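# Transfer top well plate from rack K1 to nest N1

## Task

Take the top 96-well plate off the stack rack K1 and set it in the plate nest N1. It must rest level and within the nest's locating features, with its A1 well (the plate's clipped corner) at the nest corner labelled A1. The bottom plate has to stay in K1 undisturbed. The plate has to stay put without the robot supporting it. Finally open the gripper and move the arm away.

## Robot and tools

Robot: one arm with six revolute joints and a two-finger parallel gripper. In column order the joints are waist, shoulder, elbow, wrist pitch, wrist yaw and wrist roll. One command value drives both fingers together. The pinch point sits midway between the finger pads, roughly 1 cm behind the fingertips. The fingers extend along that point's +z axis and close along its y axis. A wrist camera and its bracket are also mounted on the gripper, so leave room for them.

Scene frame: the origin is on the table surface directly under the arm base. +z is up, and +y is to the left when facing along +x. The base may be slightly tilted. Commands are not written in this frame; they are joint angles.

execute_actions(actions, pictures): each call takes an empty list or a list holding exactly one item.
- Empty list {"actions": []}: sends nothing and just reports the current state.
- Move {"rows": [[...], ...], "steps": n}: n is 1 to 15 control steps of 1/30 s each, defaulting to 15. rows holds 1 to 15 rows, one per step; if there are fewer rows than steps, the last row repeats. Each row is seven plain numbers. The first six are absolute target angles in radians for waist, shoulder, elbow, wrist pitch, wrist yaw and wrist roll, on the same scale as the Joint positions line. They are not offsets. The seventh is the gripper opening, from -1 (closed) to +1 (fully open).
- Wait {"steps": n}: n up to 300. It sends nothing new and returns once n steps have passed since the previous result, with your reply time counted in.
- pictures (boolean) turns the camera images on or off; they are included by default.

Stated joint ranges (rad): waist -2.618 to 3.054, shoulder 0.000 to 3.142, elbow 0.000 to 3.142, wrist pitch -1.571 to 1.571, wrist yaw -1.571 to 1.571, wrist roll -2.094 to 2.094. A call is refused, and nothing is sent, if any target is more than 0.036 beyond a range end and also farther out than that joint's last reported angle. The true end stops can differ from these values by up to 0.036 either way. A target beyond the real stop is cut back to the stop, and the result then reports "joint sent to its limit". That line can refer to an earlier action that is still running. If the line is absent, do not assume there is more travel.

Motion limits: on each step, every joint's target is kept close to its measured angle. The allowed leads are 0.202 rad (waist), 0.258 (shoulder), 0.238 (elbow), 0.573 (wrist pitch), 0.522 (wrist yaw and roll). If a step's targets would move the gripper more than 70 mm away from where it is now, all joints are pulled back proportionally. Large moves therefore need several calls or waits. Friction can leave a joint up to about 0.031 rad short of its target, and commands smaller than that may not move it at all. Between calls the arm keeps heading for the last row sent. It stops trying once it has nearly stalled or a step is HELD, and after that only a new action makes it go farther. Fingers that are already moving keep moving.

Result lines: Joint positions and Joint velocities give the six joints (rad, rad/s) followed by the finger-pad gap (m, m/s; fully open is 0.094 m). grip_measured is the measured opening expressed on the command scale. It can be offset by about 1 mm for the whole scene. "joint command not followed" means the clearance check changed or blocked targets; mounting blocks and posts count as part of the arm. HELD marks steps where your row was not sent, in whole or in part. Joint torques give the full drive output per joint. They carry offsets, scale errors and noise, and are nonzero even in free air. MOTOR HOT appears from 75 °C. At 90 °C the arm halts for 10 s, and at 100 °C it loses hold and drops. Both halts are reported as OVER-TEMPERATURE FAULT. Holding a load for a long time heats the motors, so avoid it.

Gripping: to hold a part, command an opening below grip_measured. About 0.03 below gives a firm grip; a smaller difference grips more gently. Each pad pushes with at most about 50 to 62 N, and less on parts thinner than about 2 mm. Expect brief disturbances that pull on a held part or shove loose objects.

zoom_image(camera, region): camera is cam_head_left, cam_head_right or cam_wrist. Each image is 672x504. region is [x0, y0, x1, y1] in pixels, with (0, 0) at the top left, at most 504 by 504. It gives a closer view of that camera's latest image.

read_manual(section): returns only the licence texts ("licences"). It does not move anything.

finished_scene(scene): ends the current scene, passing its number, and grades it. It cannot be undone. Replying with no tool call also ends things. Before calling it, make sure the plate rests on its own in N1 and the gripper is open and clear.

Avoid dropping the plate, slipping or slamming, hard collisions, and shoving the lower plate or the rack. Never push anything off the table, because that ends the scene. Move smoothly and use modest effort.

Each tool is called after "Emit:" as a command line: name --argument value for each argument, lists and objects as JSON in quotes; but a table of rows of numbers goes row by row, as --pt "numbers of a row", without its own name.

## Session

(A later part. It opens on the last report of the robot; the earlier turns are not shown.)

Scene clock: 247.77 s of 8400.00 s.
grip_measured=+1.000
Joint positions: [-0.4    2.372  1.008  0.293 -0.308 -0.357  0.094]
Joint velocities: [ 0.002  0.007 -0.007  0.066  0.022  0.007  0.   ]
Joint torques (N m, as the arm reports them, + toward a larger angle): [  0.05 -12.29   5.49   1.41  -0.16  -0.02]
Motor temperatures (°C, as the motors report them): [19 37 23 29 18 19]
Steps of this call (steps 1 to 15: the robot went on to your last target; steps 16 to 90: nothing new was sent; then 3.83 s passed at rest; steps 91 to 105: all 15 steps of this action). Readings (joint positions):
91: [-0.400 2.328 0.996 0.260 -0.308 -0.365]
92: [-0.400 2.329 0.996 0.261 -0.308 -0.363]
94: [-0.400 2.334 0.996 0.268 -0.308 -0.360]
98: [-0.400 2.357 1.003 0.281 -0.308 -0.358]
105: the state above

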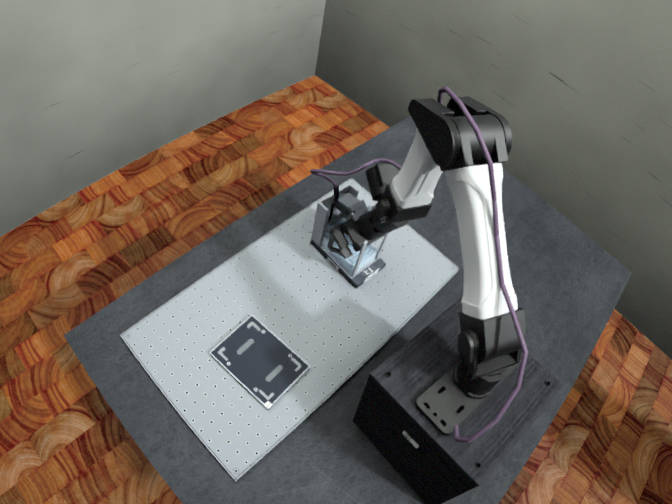

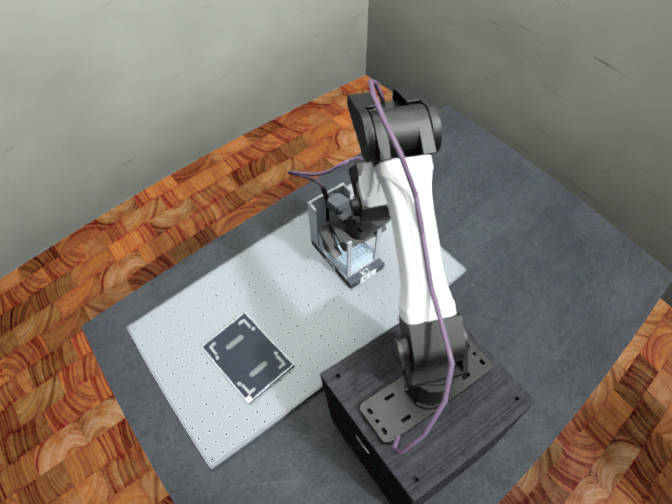

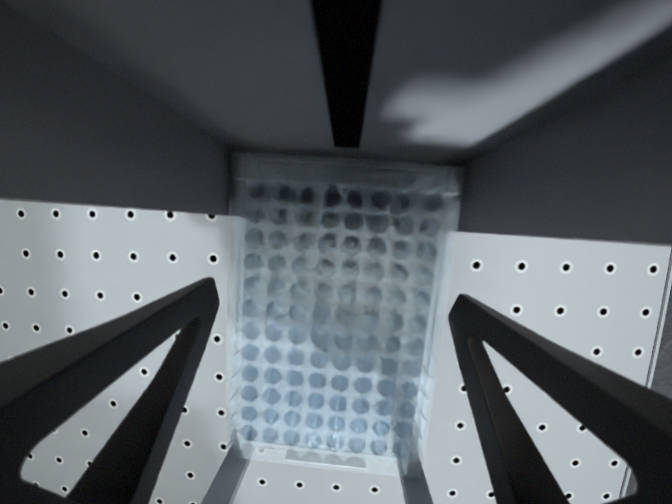

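Pitch indicates ~6 mm bite. Close.

Emit:
execute_actions --actions '[{"rows":[[-0.4,2.381,1.034,0.308,-0.308,-0.355,0.95],[-0.4,2.381,1.034,0.308,-0.308,-0.355,0.91],[-0.4,2.381,1.034,0.308,-0.308,-0.355,0.88],[-0.4,2.381,1.034,0.308,-0.308,-0.355,0.85],[-0.4,2.381,1.034,0.308,-0.308,-0.355,0.83],[-0.4,2.381,1.034,0.308,-0.308,-0.355,0.81],[-0.4,2.381,1.034,0.308,-0.308,-0.355,0.79],[-0.4,2.381,1.034,0.308,-0.308,-0.355,0.77],[-0.4,2.381,1.034,0.308,-0.308,-0.355,0.75],[-0.4,2.381,1.034,0.308,-0.308,-0.355,0.73],[-0.4,2.381,1.034,0.308,-0.308,-0.355,0.71],[-0.4,2.381,1.034,0.308,-0.308,-0.355,0.69]]}]'

Scene clock: 253.00 s of 8400.00 s.
grip_measured=+0.717
Joint positions: [-0.4    2.372  1.008  0.293 -0.308 -0.355  0.081]
Joint velocities: [ 0.002 -0.012 -0.027  0.022 -0.081  0.022 -0.   ]
Joint torques (N m, as the arm reports them, + toward a larger angle): [  0.   -12.28   5.49   1.43  -0.2   -0.05]
Motor temperatures (°C, as the motors report them): [19 38 23 29 18 19]
Steps of this call (steps 1 to 15: the robot went on to your last target; steps 16 to 90: nothing new was sent; then 1.73 s passed at rest; steps 91 to 105: all 15 steps of this action). Readings (joint positions):
91: [-0.400 2.372 1.008 0.293 -0.308 -0.355]
92: [-0.400 2.372 1.008 0.293 -0.308 -0.355]
94: [-0.400 2.372 1.008 0.293 -0.308 -0.355]
98: [-0.400 2.372 1.008 0.293 -0.308 -0.355]
105: the state above

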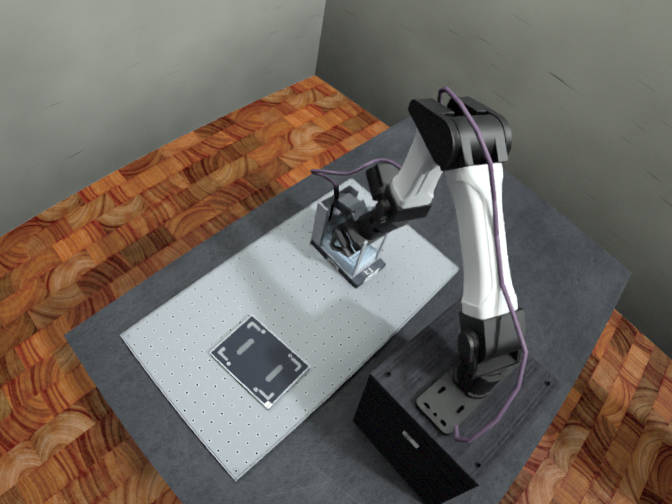

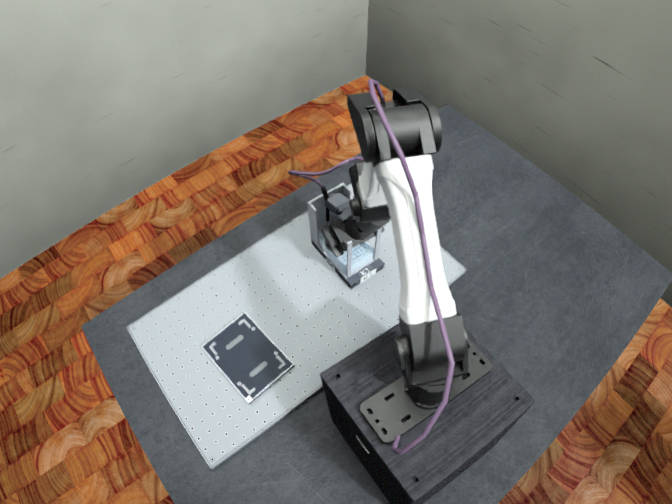

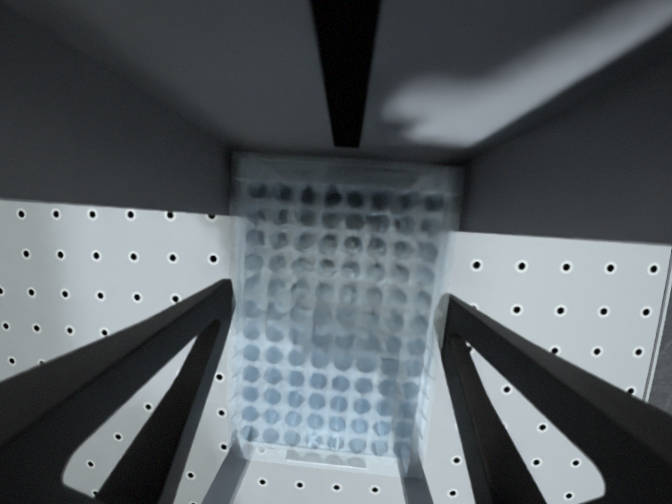

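Emit:
execute_actions --actions '[{"rows":[[-0.405,2.36,1.005,0.285,-0.308,-0.358,0.68],[-0.41,2.35,0.992,0.275,-0.308,-0.362,0.68],[-0.411,2.342,0.989,0.267,-0.308,-0.365,0.68],[-0.412,2.333,0.986,0.26,-0.308,-0.366,0.68],[-0.412,2.324,0.984,0.253,-0.308,-0.366,0.68],[-0.413,2.315,0.981,0.246,-0.308,-0.367,0.68],[-0.413,2.305,0.978,0.238,-0.308,-0.367,0.68],[-0.414,2.295,0.976,0.231,-0.308,-0.368,0.68],[-0.414,2.285,0.973,0.223,-0.308,-0.368,0.68],[-0.415,2.275,0.971,0.216,-0.308,-0.368,0.68],[-0.415,2.265,0.969,0.208,-0.308,-0.369,0.68],[-0.416,2.255,0.967,0.201,-0.308,-0.369,0.68],[-0.416,2.245,0.965,0.195,-0.308,-0.37,0.68],[-0.417,2.235,0.963,0.191,-0.308,-0.37,0.68],[-0.417,2.227,0.961,0.189,-0.308,-0.37,0.68]]}]' --pictures false

Emit:
execute_actions --actions '[{"steps":8}]'

Scene clock: 267.20 s of 8400.00 s.
grip_measured=+0.717
Joint positions: [-0.403  2.266  0.985  0.208 -0.307 -0.36   0.081]
Joint velocities: [-0.027 -0.286 -0.076 -0.227  0.007 -0.066 -0.   ]
Joint torques (N m, as the arm reports them, + toward a larger angle): [ -0.94 -15.18   2.3    1.34  -0.17  -0.15]
Motor temperatures (°C, as the motors report them): [19 38 23 29 18 19]
Steps of this call (steps 1 to 15: the robot went on to your last target; steps 16 to 90: nothing new was sent; then 10.70 s passed at rest; steps 91 to 105: all 15 steps of this action). Readings (joint positions):
91: [-0.400 2.372 1.008 0.292 -0.308 -0.355]
92: [-0.400 2.372 1.008 0.292 -0.308 -0.356]
94: [-0.400 2.369 1.008 0.287 -0.308 -0.358]
98: [-0.400 2.339 1.005 0.257 -0.307 -0.358]
105: the state above

Scene clock: 267.47 s of 8400.00 s.
grip_measured=+0.717
Joint positions: [-0.403  2.249  0.982  0.189 -0.308 -0.362  0.081]
Joint velocities: [ 0.002  0.012  0.002 -0.051  0.022  0.051 -0.001]
Joint torques (N m, as the arm reports them, + toward a larger angle): [ -0.94 -15.01   2.21   1.26  -0.21  -0.15]
Motor temperatures (°C, as the motors report them): [19 38 23 29 18 19]
Steps of this call (steps 1 to 8: the robot went on to your last target). Readings (joint positions):
1: [-0.403 2.258 0.983 0.202 -0.308 -0.361]
2: [-0.403 2.253 0.982 0.197 -0.308 -0.361]
4: [-0.403 2.249 0.982 0.192 -0.308 -0.362]
8: the state above

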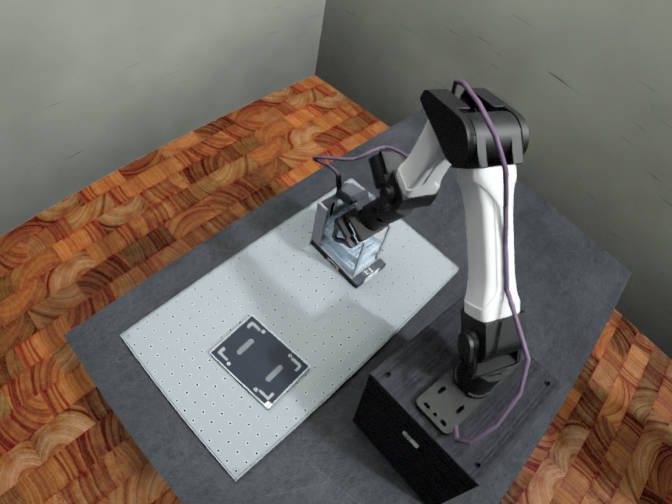

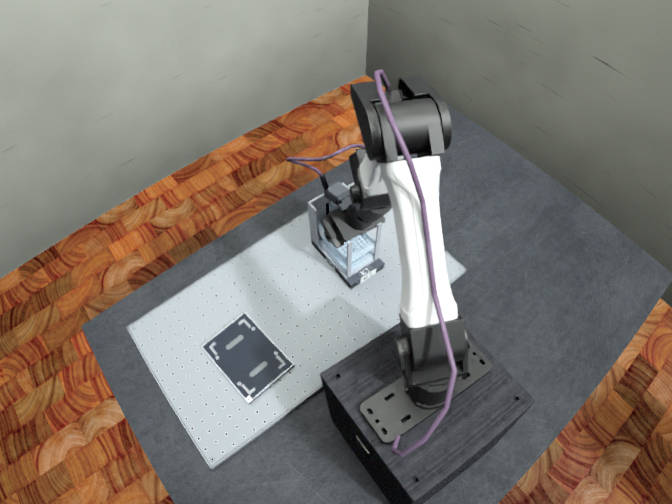

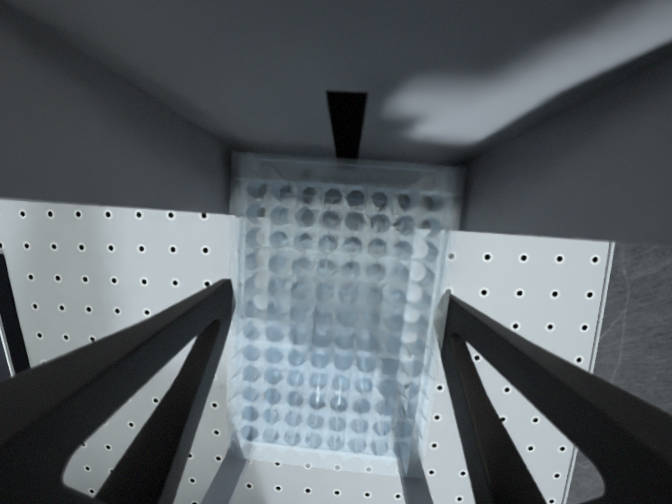

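Good. Continue.

Emit:
execute_actions --actions '[{"rows":[[-0.418,2.216,0.955,0.18,-0.308,-0.371,0.68],[-0.419,2.203,0.953,0.165,-0.308,-0.371,0.68],[-0.419,2.189,0.951,0.15,-0.308,-0.372,0.68],[-0.42,2.175,0.949,0.136,-0.308,-0.372,0.68],[-0.42,2.161,0.947,0.123,-0.308,-0.373,0.68],[-0.421,2.147,0.946,0.11,-0.308,-0.373,0.68],[-0.422,2.132,0.945,0.096,-0.308,-0.374,0.68],[-0.422,2.117,0.944,0.081,-0.308,-0.374,0.68],[-0.423,2.102,0.944,0.066,-0.308,-0.375,0.68],[-0.424,2.087,0.95,0.051,-0.308,-0.375,0.68],[-0.424,2.072,0.96,0.036,-0.308,-0.376,0.68],[-0.425,2.057,0.97,0.022,-0.308,-0.377,0.68],[-0.426,2.042,0.98,0.011,-0.308,-0.377,0.68],[-0.426,2.028,0.985,0.003,-0.308,-0.378,0.68],[-0.427,2.016,0.99,-0.003,-0.308,-0.378,0.68]]}]' --pictures false

Emit:
execute_actions --actions '[{"steps":8}]'

Scene clock: 273.03 s of 8400.00 s.
grip_measured=+0.717
Joint positions: [-0.41   2.063  0.965  0.03  -0.309 -0.369  0.081]
Joint velocities: [-0.012 -0.388 -0.012 -0.418  0.007 -0.007 -0.   ]
Joint torques (N m, as the arm reports them, + toward a larger angle): [ -0.96 -14.51   6.98   1.53  -0.13  -0.09]
Motor temperatures (°C, as the motors report them): [19 40 23 29 18 19]
Steps of this call (steps 1 to 30: the robot went on to your last target; steps 31 to 90: nothing new was sent; then 2.07 s passed at rest; steps 91 to 105: all 15 steps of this action). Readings (joint positions):
91: [-0.403 2.248 0.982 0.188 -0.308 -0.362]
92: [-0.403 2.245 0.982 0.185 -0.308 -0.363]
94: [-0.403 2.227 0.977 0.173 -0.308 -0.364]
98: [-0.406 2.167 0.966 0.129 -0.307 -0.364]
105: the state above

Scene clock: 273.30 s of 8400.00 s.
grip_measured=+0.717
Joint positions: [-0.412  2.036  0.965 -0.001 -0.31  -0.371  0.081]
Joint velocities: [-0.002  0.002 -0.002  0.037 -0.007  0.022 -0.001]
Joint torques (N m, as the arm reports them, + toward a larger angle): [ -1.07 -14.1    7.07   1.22  -0.17  -0.12]
Motor temperatures (°C, as the motors report them): [19 40 23 29 18 19]
Steps of this call (steps 1 to 8: the robot went on to your last target). Readings (joint positions):
1: [-0.411 2.051 0.965 0.019 -0.309 -0.370]
2: [-0.411 2.043 0.965 0.010 -0.309 -0.371]
4: [-0.411 2.036 0.965 0.003 -0.309 -0.371]
8: the state above

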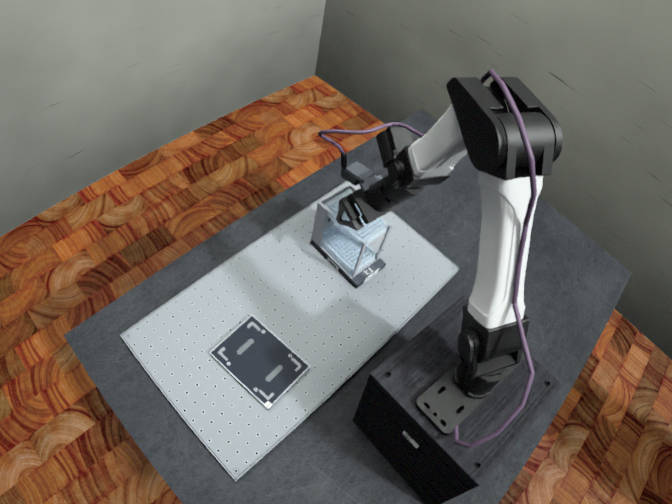

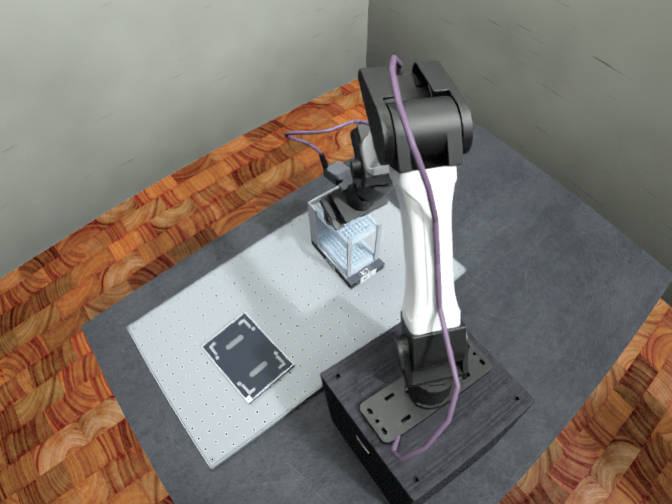

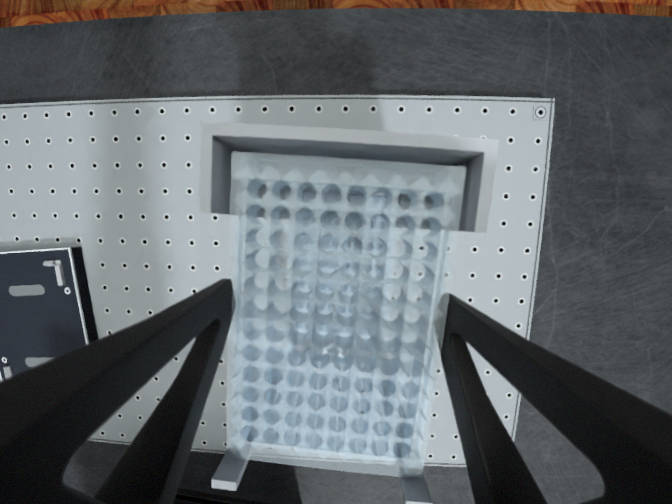

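Emit:
execute_actions --actions '[{"rows":[[-0.428,2.006,0.995,-0.02,-0.309,-0.379,0.68],[-0.428,1.995,0.997,-0.037,-0.309,-0.379,0.68],[-0.429,1.983,0.999,-0.054,-0.309,-0.38,0.68],[-0.429,1.971,1.001,-0.07,-0.309,-0.38,0.68],[-0.43,1.959,1.003,-0.086,-0.309,-0.381,0.68],[-0.43,1.947,1.006,-0.102,-0.309,-0.381,0.68],[-0.431,1.935,1.008,-0.118,-0.309,-0.382,0.68],[-0.431,1.923,1.011,-0.134,-0.309,-0.382,0.68],[-0.432,1.911,1.015,-0.15,-0.309,-0.382,0.68],[-0.432,1.899,1.019,-0.166,-0.309,-0.382,0.68],[-0.432,1.887,1.022,-0.182,-0.309,-0.382,0.68],[-0.432,1.875,1.026,-0.195,-0.309,-0.382,0.68],[-0.43,1.863,1.03,-0.204,-0.309,-0.382,0.68],[-0.42,1.851,1.034,-0.208,-0.309,-0.382,0.68]]}]' --pictures false

Emit:
execute_actions --actions '[{"rows":[[-0.41,1.851,1.03,-0.2,-0.305,-0.37,0.68],[-0.39,1.851,1.03,-0.2,-0.295,-0.355,0.68],[-0.365,1.851,1.03,-0.2,-0.283,-0.335,0.68],[-0.335,1.851,1.03,-0.195,-0.27,-0.315,0.68],[-0.3,1.851,1.03,-0.19,-0.254,-0.29,0.68],[-0.26,1.851,1.03,-0.185,-0.236,-0.26,0.68],[-0.22,1.851,1.03,-0.18,-0.218,-0.23,0.68],[-0.18,1.851,1.03,-0.175,-0.2,-0.2,0.68],[-0.14,1.851,1.02,-0.17,-0.182,-0.17,0.68],[-0.1,1.851,1.01,-0.16,-0.164,-0.14,0.68],[-0.06,1.851,1.0,-0.15,-0.146,-0.11,0.68],[-0.02,1.855,0.99,-0.13,-0.128,-0.08,0.68],[0.02,1.86,0.98,-0.11,-0.11,-0.05,0.68],[0.06,1.87,0.965,-0.085,-0.092,-0.02,0.68],[0.1,1.88,0.95,-0.055,-0.074,0.01,0.68]]}]' --pictures false

Emit:
execute_actions --actions '[{"rows":[[0.14,1.89,0.93,-0.015,-0.056,0.04,0.68],[0.18,1.9,0.905,0.03,-0.038,0.07,0.68],[0.22,1.915,0.88,0.075,-0.02,0.1,0.68],[0.26,1.93,0.855,0.12,-0.002,0.125,0.68],[0.3,1.945,0.83,0.165,0.016,0.15,0.68],[0.34,1.96,0.8,0.21,0.034,0.18,0.68],[0.38,1.975,0.77,0.255,0.052,0.205,0.68],[0.415,1.99,0.74,0.3,0.07,0.23,0.68],[0.45,2.01,0.71,0.35,0.085,0.255,0.68],[0.48,2.03,0.68,0.4,0.1,0.275,0.68],[0.5,2.045,0.655,0.44,0.11,0.29,0.68],[0.52,2.06,0.63,0.475,0.12,0.305,0.68],[0.535,2.075,0.605,0.505,0.126,0.315,0.68],[0.545,2.09,0.585,0.52,0.13,0.32,0.68],[0.548,2.1,0.572,0.53,0.132,0.322,0.68]]}]' --pictures false

Emit:
execute_actions --actions '[{"steps":15}]'

Scene clock: 292.30 s of 8400.00 s.
grip_measured=+0.717
Joint positions: [-0.42   1.883  1.002 -0.17  -0.31  -0.374  0.081]
Joint velocities: [-0.002 -0.291  0.085 -0.183  0.037 -0.066  0.   ]
Joint torques (N m, as the arm reports them, + toward a larger angle): [  0.13 -13.08   8.01   1.26  -0.19  -0.13]
Motor temperatures (°C, as the motors report them): [20 42 25 28 18 19]
Steps of this call (steps 1 to 30: the robot went on to your last target; steps 31 to 90: nothing new was sent; then 15.50 s passed at rest; steps 91 to 105: all 15 steps of this action). Readings (joint positions):
91: [-0.412 2.036 0.965 -0.002 -0.310 -0.372]
92: [-0.412 2.034 0.965 -0.004 -0.310 -0.372]
94: [-0.412 2.019 0.965 -0.017 -0.310 -0.374]
98: [-0.414 1.969 0.974 -0.073 -0.310 -0.374]
105: the state above

Scene clock: 292.80 s of 8400.00 s.
grip_measured=+0.717
Joint positions: [ 0.028  1.866  0.999 -0.117 -0.149 -0.117  0.081]
Joint velocities: [ 1.121  0.002 -0.11   1.033  0.403  0.857 -0.   ]
Joint torques (N m, as the arm reports them, + toward a larger angle): [  0.82 -10.37   2.63   0.18  -0.03  -0.01]
Motor temperatures (°C, as the motors report them): [20 42 25 28 18 19]
Steps of this call (steps 1 to 15: all 15 steps of this action). Readings (joint positions):
1: [-0.420 1.875 1.004 -0.175 -0.310 -0.374]
2: [-0.418 1.869 1.005 -0.177 -0.307 -0.373]
4: [-0.399 1.866 1.006 -0.180 -0.293 -0.359]
8: [-0.271 1.866 1.006 -0.184 -0.247 -0.295]
15: the state above

Scene clock: 293.30 s of 8400.00 s.
grip_measured=+0.717
Joint positions: [0.539 2.087 0.614 0.393 0.072 0.245 0.081]
Joint velocities: [ 0.418  0.53  -0.808  0.344  0.271  0.462 -0.   ]
Joint torques (N m, as the arm reports them, + toward a larger angle): [ -0.47 -12.38   3.45   2.28   0.33  -0.01]
Motor temperatures (°C, as the motors report them): [20 42 25 28 18 19]
Steps of this call (steps 1 to 15: all 15 steps of this action). Readings (joint positions):
1: [0.068 1.866 0.995 -0.072 -0.133 -0.089]
2: [0.107 1.866 0.990 -0.019 -0.116 -0.060]
4: [0.184 1.868 0.969 0.096 -0.079 -0.003]
8: [0.319 1.904 0.883 0.217 -0.025 0.084]
15: the state above

Scene clock: 293.80 s of 8400.00 s.
grip_measured=+0.717
Joint positions: [0.55  2.114 0.57  0.506 0.124 0.31  0.081]
Joint velocities: [ 0.002 -0.002 -0.022 -0.007 -0.051  0.037 -0.   ]
Joint torques (N m, as the arm reports them, + toward a larger angle): [  0.62 -11.3    2.66   1.62   0.11   0.  ]
Motor temperatures (°C, as the motors report them): [20 42 25 28 18 19]
Steps of this call (steps 1 to 15: the robot went on to your last target). Readings (joint positions):
1: [0.548 2.103 0.591 0.402 0.079 0.258]
2: [0.550 2.111 0.577 0.408 0.086 0.269]
4: [0.550 2.114 0.570 0.424 0.101 0.285]
8: [0.550 2.114 0.570 0.481 0.116 0.301]
15: the state above

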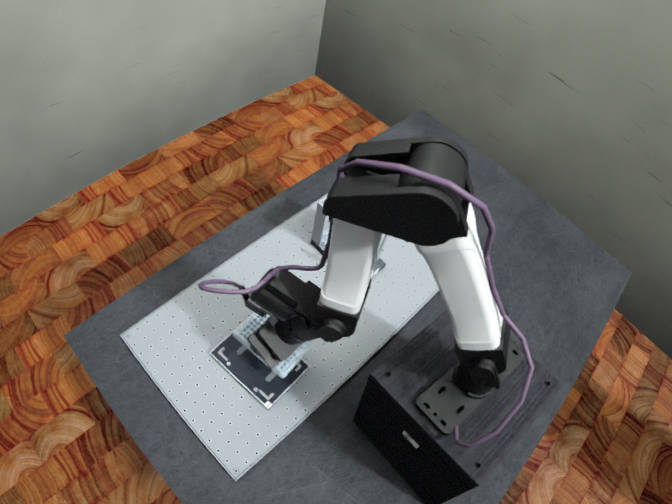

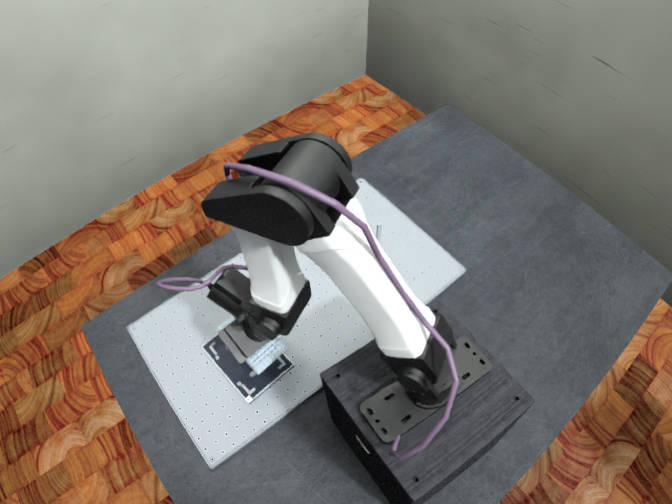

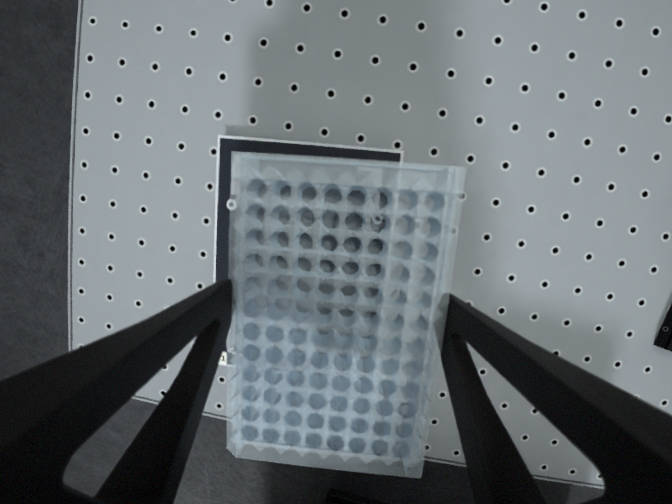

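Emit:
execute_actions --actions '[{"rows":[[0.565,2.125,0.595,0.53,0.14,0.33,0.68],[0.575,2.135,0.605,0.537,0.15,0.338,0.68],[0.585,2.15,0.613,0.544,0.16,0.346,0.68],[0.595,2.165,0.621,0.551,0.17,0.354,0.68],[0.605,2.18,0.629,0.558,0.18,0.362,0.68],[0.615,2.195,0.637,0.565,0.19,0.37,0.68],[0.625,2.21,0.645,0.572,0.2,0.378,0.68],[0.635,2.225,0.653,0.579,0.21,0.386,0.68],[0.645,2.24,0.661,0.586,0.22,0.394,0.68],[0.655,2.255,0.669,0.593,0.23,0.4,0.68],[0.663,2.27,0.677,0.6,0.24,0.405,0.68],[0.67,2.285,0.685,0.607,0.246,0.41,0.68],[0.675,2.297,0.692,0.612,0.25,0.41,0.68],[0.677,2.308,0.697,0.616,0.25,0.41,0.68],[0.677,2.316,0.701,0.618,0.25,0.41,0.68]]}]' --pictures false

Emit:
execute_actions --actions '[{"steps":12}]'

Scene clock: 306.67 s of 8400.00 s.
grip_measured=+0.717
Joint positions: [0.665 2.292 0.667 0.579 0.222 0.387 0.081]
Joint velocities: [ 0.076  0.325  0.149  0.154  0.168  0.066 -0.001]
Joint torques (N m, as the arm reports them, + toward a larger angle): [  1.34 -10.55   3.91   1.58   0.2    0.01]
Motor temperatures (°C, as the motors report them): [20 41 24 29 18 19]
Steps of this call (steps 1 to 15: the robot went on to your last target; steps 16 to 90: nothing new was sent; then 9.37 s passed at rest; steps 91 to 105: all 15 steps of this action). Readings (joint positions):
91: [0.550 2.114 0.570 0.511 0.127 0.314]
92: [0.551 2.115 0.570 0.513 0.131 0.317]
94: [0.563 2.130 0.579 0.518 0.143 0.325]
98: [0.606 2.190 0.614 0.539 0.171 0.349]
105: the state above

Scene clock: 307.07 s of 8400.00 s.
grip_measured=+0.717
Joint positions: [0.668 2.31  0.673 0.597 0.241 0.399 0.081]
Joint velocities: [-0.007 -0.012  0.007  0.037  0.066  0.022  0.   ]
Joint torques (N m, as the arm reports them, + toward a larger angle): [  1.56 -10.33   4.2    1.58   0.17   0.01]
Motor temperatures (°C, as the motors report them): [20 40 24 29 18 19]
Steps of this call (steps 1 to 12: the robot went on to your last target). Readings (joint positions):
1: [0.667 2.301 0.671 0.583 0.225 0.389]
2: [0.668 2.307 0.673 0.585 0.228 0.392]
4: [0.668 2.310 0.673 0.588 0.233 0.395]
8: [0.668 2.310 0.673 0.595 0.239 0.398]
12: the state above

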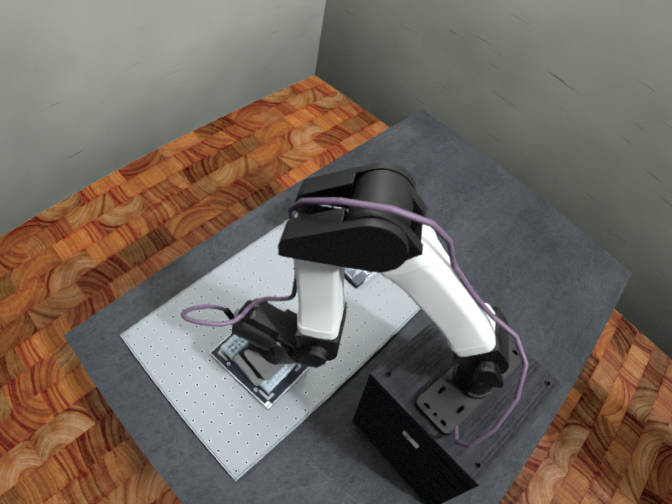

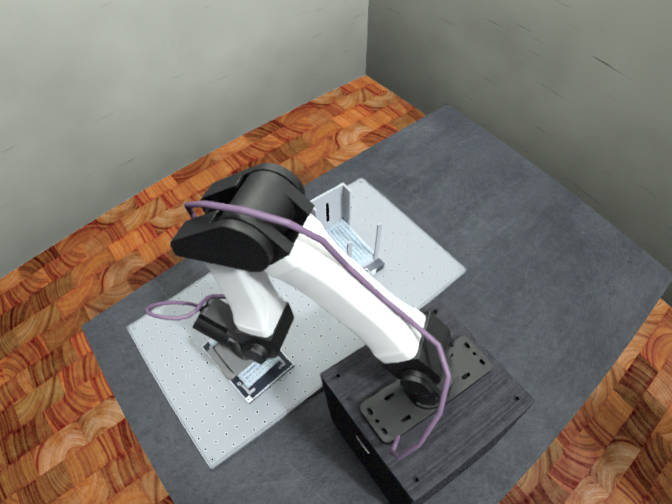

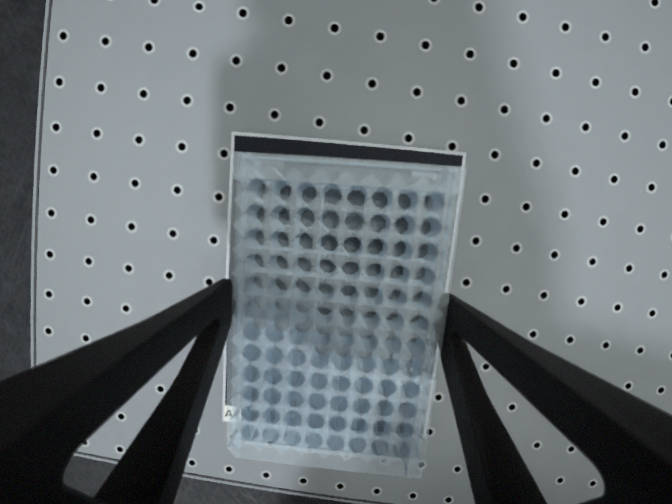

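Emit:
execute_actions --actions '[{"rows":[[0.67,2.322,0.703,0.622,0.245,0.42,0.68],[0.67,2.328,0.705,0.627,0.245,0.43,0.68],[0.67,2.334,0.707,0.632,0.245,0.438,0.68],[0.67,2.34,0.709,0.636,0.245,0.438,0.68],[0.67,2.346,0.711,0.64,0.245,0.438,0.68],[0.67,2.352,0.713,0.644,0.245,0.438,0.68],[0.67,2.358,0.715,0.647,0.245,0.438,0.68],[0.67,2.364,0.717,0.65,0.245,0.438,0.68]]}]'

Emit:
zoom_image --camera "cam_wrist" --region '[160,100,520,504]'

Scene clock: 313.77 s of 8400.00 s.
grip_measured=+0.717
Joint positions: [0.668 2.357 0.69  0.627 0.243 0.427 0.081]
Joint velocities: [-0.012 -0.007 -0.002  0.095 -0.037 -0.007  0.001]
Joint torques (N m, as the arm reports them, + toward a larger angle): [  1.08 -10.3    3.89   1.56   0.12   0.03]
Motor temperatures (°C, as the motors report them): [20 40 24 29 18 19]
Steps of this call (steps 1 to 30: the robot went on to your last target; steps 31 to 90: nothing new was sent; then 3.20 s passed at rest; steps 91 to 105: all 15 steps of this action). Readings (joint positions):
91: [0.668 2.310 0.673 0.600 0.243 0.402]
92: [0.668 2.311 0.673 0.601 0.243 0.405]
94: [0.668 2.318 0.675 0.608 0.243 0.413]
98: [0.668 2.345 0.687 0.619 0.243 0.422]
105: the state above

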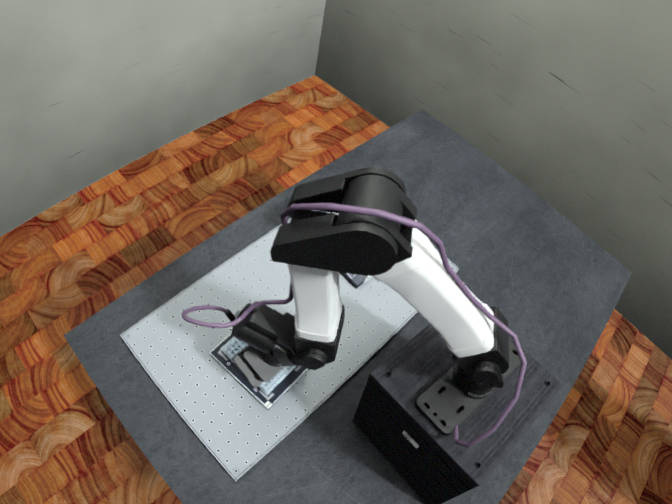

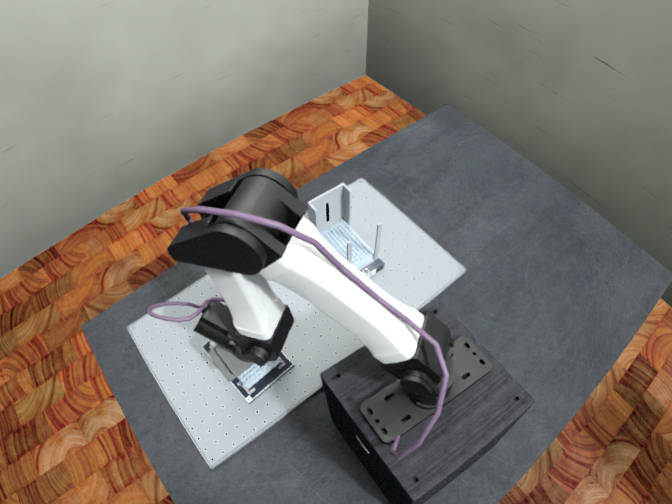

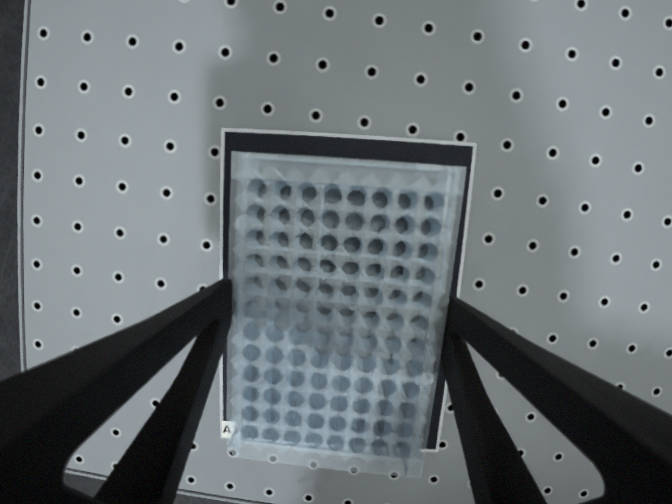

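Region (160, 100, 520, 504) of cam_wrist's 672x504 image, scaled by 1.248, with more detail than that image has; it fills the left 449 columns of this view, and the rest is white.

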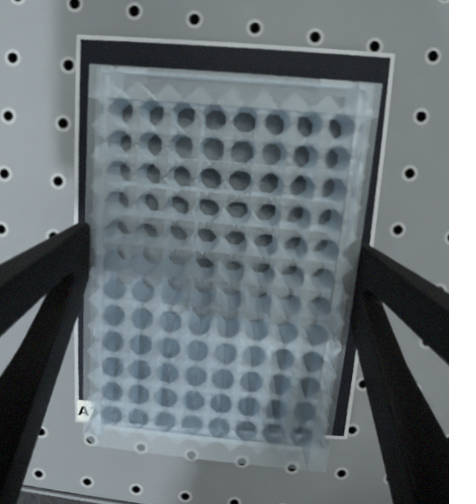

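Emit:
execute_actions --actions '[{"rows":[[0.668,2.369,0.719,0.654,0.252,0.415,0.68],[0.668,2.374,0.72,0.658,0.255,0.408,0.68],[0.668,2.379,0.722,0.662,0.255,0.408,0.68],[0.668,2.384,0.724,0.666,0.255,0.408,0.68],[0.668,2.389,0.726,0.669,0.255,0.408,0.68],[0.668,2.394,0.728,0.672,0.255,0.408,0.68]]}]'

Emit:
zoom_image --camera "cam_head_left" --region '[200,310,320,415]'

Scene clock: 324.23 s of 8400.00 s.
grip_measured=+0.717
Joint positions: [0.668 2.388 0.702 0.651 0.248 0.418 0.081]
Joint velocities: [-0.012 -0.017 -0.007  0.022  0.051 -0.022 -0.   ]
Joint torques (N m, as the arm reports them, + toward a larger angle): [  0.92 -10.5    3.65   1.58   0.2   -0.15]
Motor temperatures (°C, as the motors report them): [20 39 23 29 18 19]
Steps of this call (steps 1 to 15: the robot went on to your last target; steps 16 to 90: nothing new was sent; then 6.97 s passed at rest; steps 91 to 105: all 15 steps of this action). Readings (joint positions):
91: [0.668 2.357 0.690 0.632 0.243 0.428]
92: [0.668 2.358 0.690 0.633 0.244 0.426]
94: [0.668 2.364 0.690 0.640 0.246 0.423]
98: [0.668 2.385 0.697 0.645 0.247 0.420]
105: the state above

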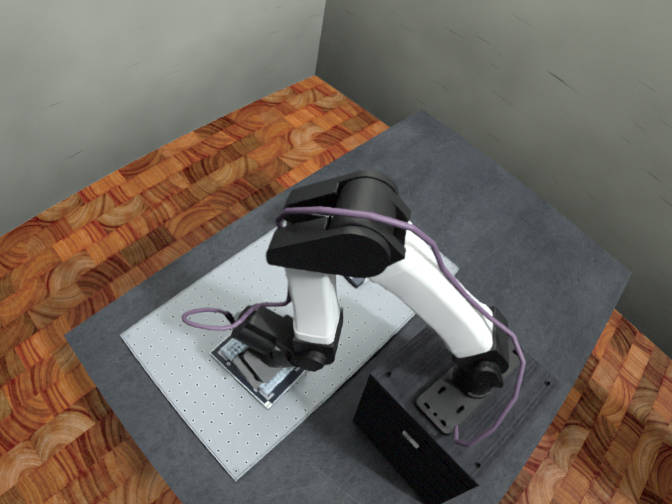

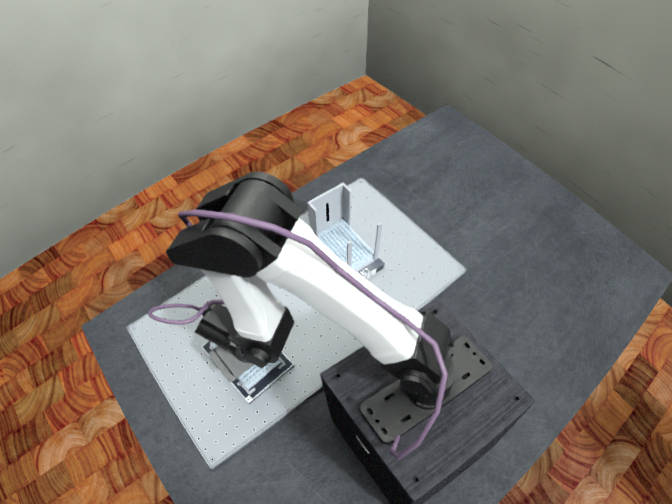

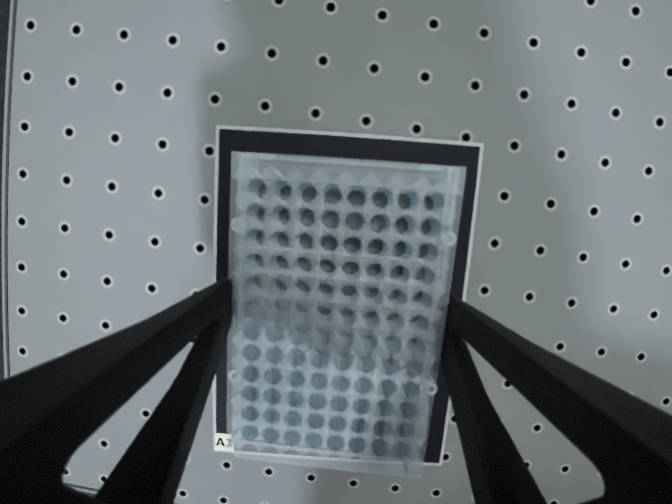

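Region (200, 310, 320, 415) of cam_head_left's 672x504 image, scaled by 4.200, with more detail than that image has; it fills the top 441 rows of this view, and the rest is white.

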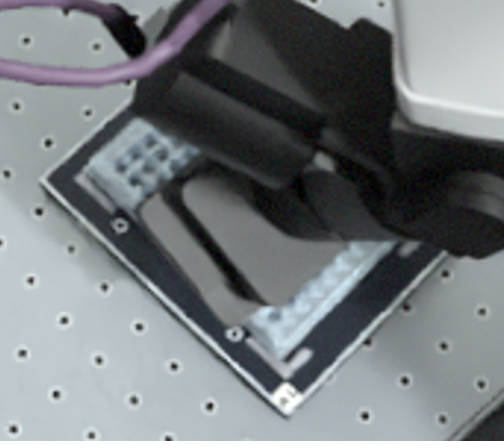

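Emit:
execute_actions --actions '[{"rows":[[0.668,2.398,0.728,0.674,0.255,0.415,0.68],[0.668,2.402,0.728,0.677,0.255,0.415,0.68],[0.668,2.406,0.728,0.68,0.255,0.415,0.68],[0.668,2.41,0.728,0.684,0.255,0.415,0.68],[0.668,2.414,0.729,0.687,0.255,0.415,0.68],[0.668,2.418,0.73,0.69,0.255,0.415,0.68],[0.668,2.422,0.731,0.693,0.255,0.415,0.68],[0.668,2.426,0.732,0.696,0.255,0.415,0.68]]}]'

Emit:
zoom_image --camera "cam_head_left" --region '[200,310,320,415]'

Scene clock: 330.13 s of 8400.00 s.
grip_measured=+0.717
Joint positions: [0.668 2.416 0.702 0.679 0.25  0.418 0.081]
Joint velocities: [ 0.017 -0.007 -0.017 -0.007  0.037  0.007 -0.   ]
Joint torques (N m, as the arm reports them, + toward a larger angle): [ 0.94 -9.97  3.94  1.58  0.19 -0.1 ]
Motor temperatures (°C, as the motors report them): [20 39 23 29 18 19]
Steps of this call (steps 1 to 15: the robot went on to your last target; steps 16 to 90: nothing new was sent; then 2.40 s passed at rest; steps 91 to 105: all 15 steps of this action). Readings (joint positions):
91: [0.668 2.388 0.702 0.653 0.248 0.418]
92: [0.668 2.388 0.702 0.654 0.248 0.418]
94: [0.668 2.391 0.702 0.659 0.248 0.418]
98: [0.668 2.409 0.702 0.669 0.248 0.418]
105: the state above

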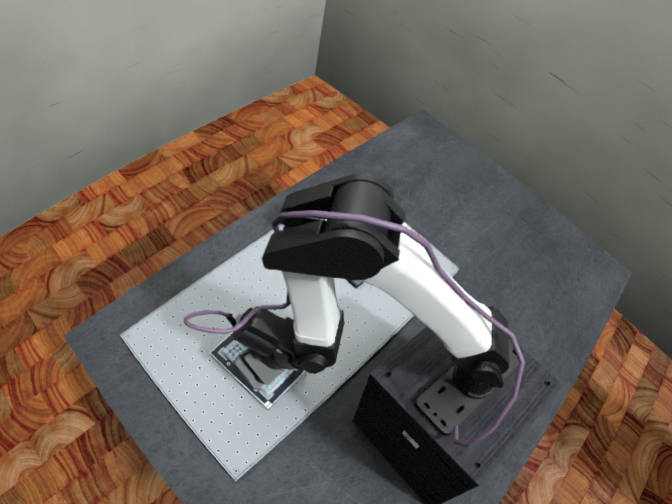

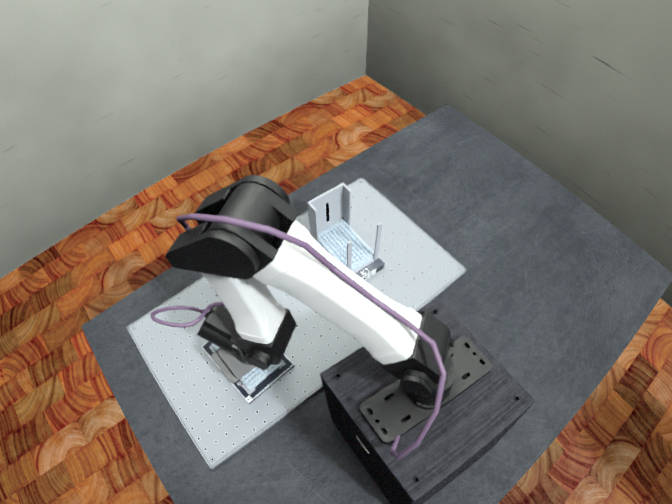

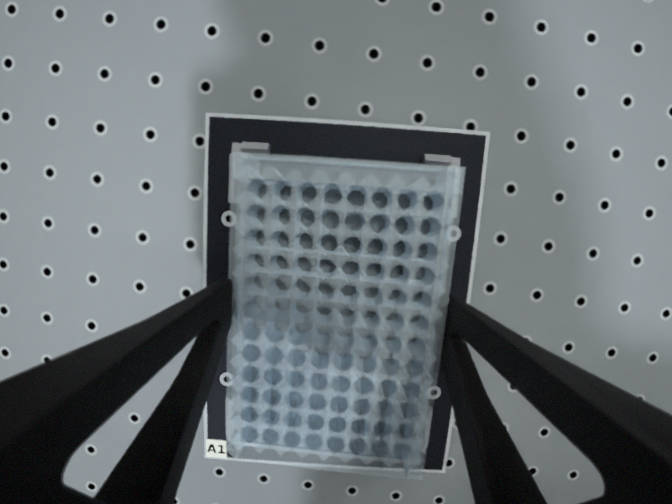

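Region (200, 310, 320, 415) of cam_head_left's 672x504 image, scaled by 4.200, with more detail than that image has; it fills the top 441 rows of this view, and the rest is white.

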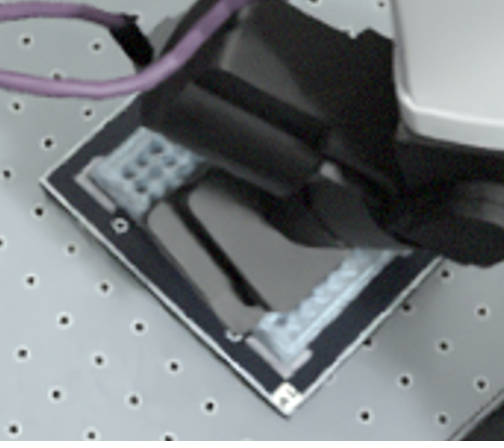

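Emit:
execute_actions --actions '[{"rows":[[0.668,2.42,0.735,0.69,0.25,0.415,0.68],[0.668,2.42,0.737,0.69,0.25,0.415,0.68],[0.668,2.42,0.737,0.69,0.25,0.415,0.68],[0.668,2.42,0.737,0.69,0.25,0.415,0.68],[0.668,2.426,0.738,0.696,0.25,0.415,0.68],[0.668,2.43,0.739,0.698,0.25,0.415,0.68],[0.668,2.434,0.74,0.7,0.25,0.415,0.68],[0.668,2.438,0.741,0.702,0.25,0.415,0.68]]}]'

Emit:
zoom_image --camera "cam_head_left" --region '[200,310,320,415]'

Scene clock: 336.63 s of 8400.00 s.
grip_measured=+0.717
Joint positions: [0.668 2.424 0.709 0.68  0.253 0.416 0.081]
Joint velocities: [-0.002 -0.012  0.007  0.037  0.051 -0.051  0.   ]
Joint torques (N m, as the arm reports them, + toward a larger angle): [ 0.93 -9.79  4.03  1.63  0.06 -0.09]
Motor temperatures (°C, as the motors report them): [19 39 23 29 18 19]
Steps of this call (steps 1 to 15: the robot went on to your last target; steps 16 to 90: nothing new was sent; then 3.00 s passed at rest; steps 91 to 105: all 15 steps of this action). Readings (joint positions):
91: [0.668 2.416 0.702 0.679 0.250 0.418]
92: [0.668 2.416 0.702 0.679 0.250 0.418]
94: [0.668 2.416 0.702 0.679 0.250 0.418]
98: [0.668 2.420 0.705 0.679 0.250 0.418]
105: the state above

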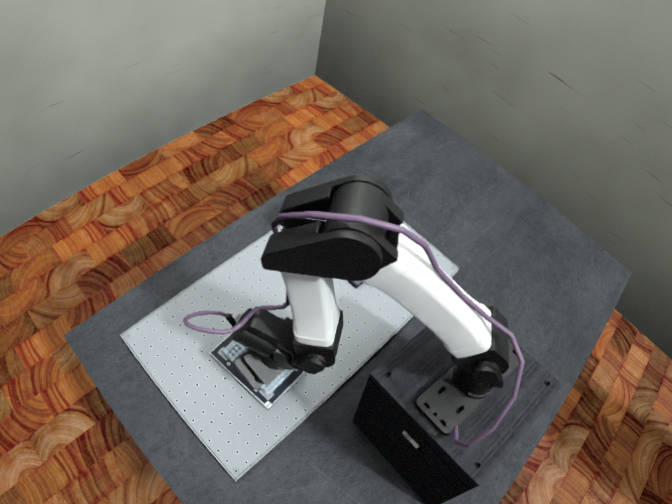

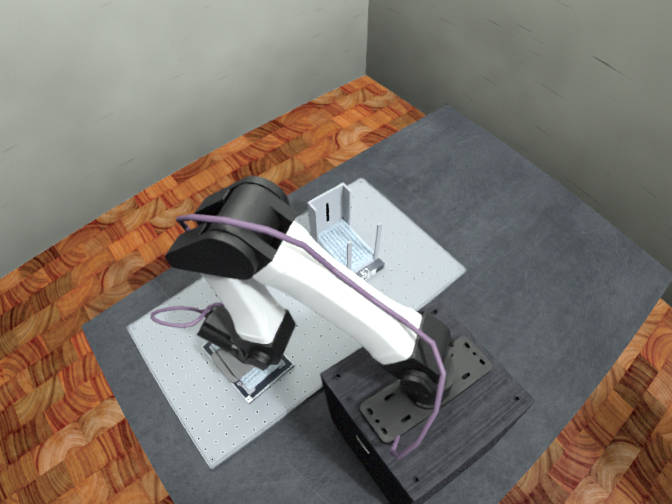

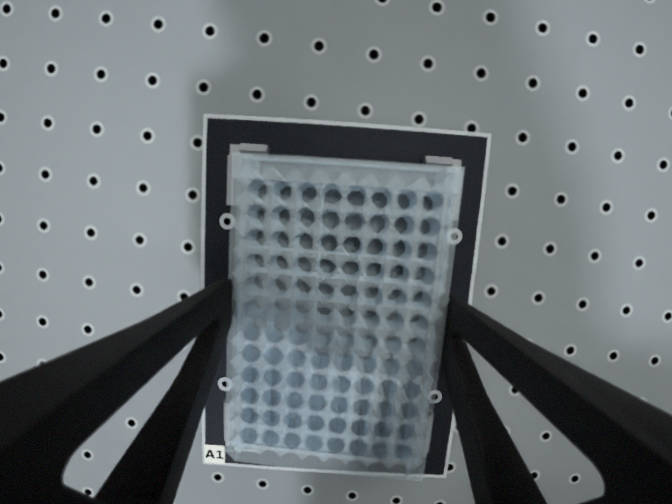

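Region (200, 310, 320, 415) of cam_head_left's 672x504 image, scaled by 4.200, with more detail than that image has; it fills the top 441 rows of this view, and the rest is white.

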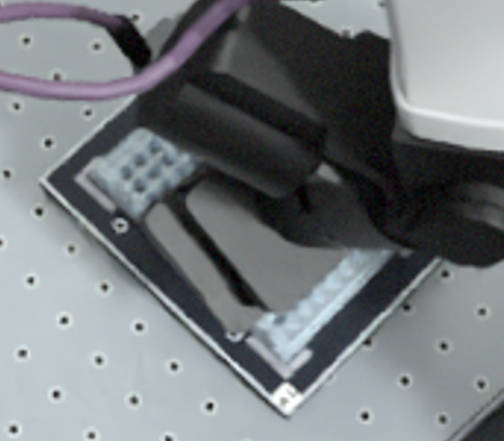

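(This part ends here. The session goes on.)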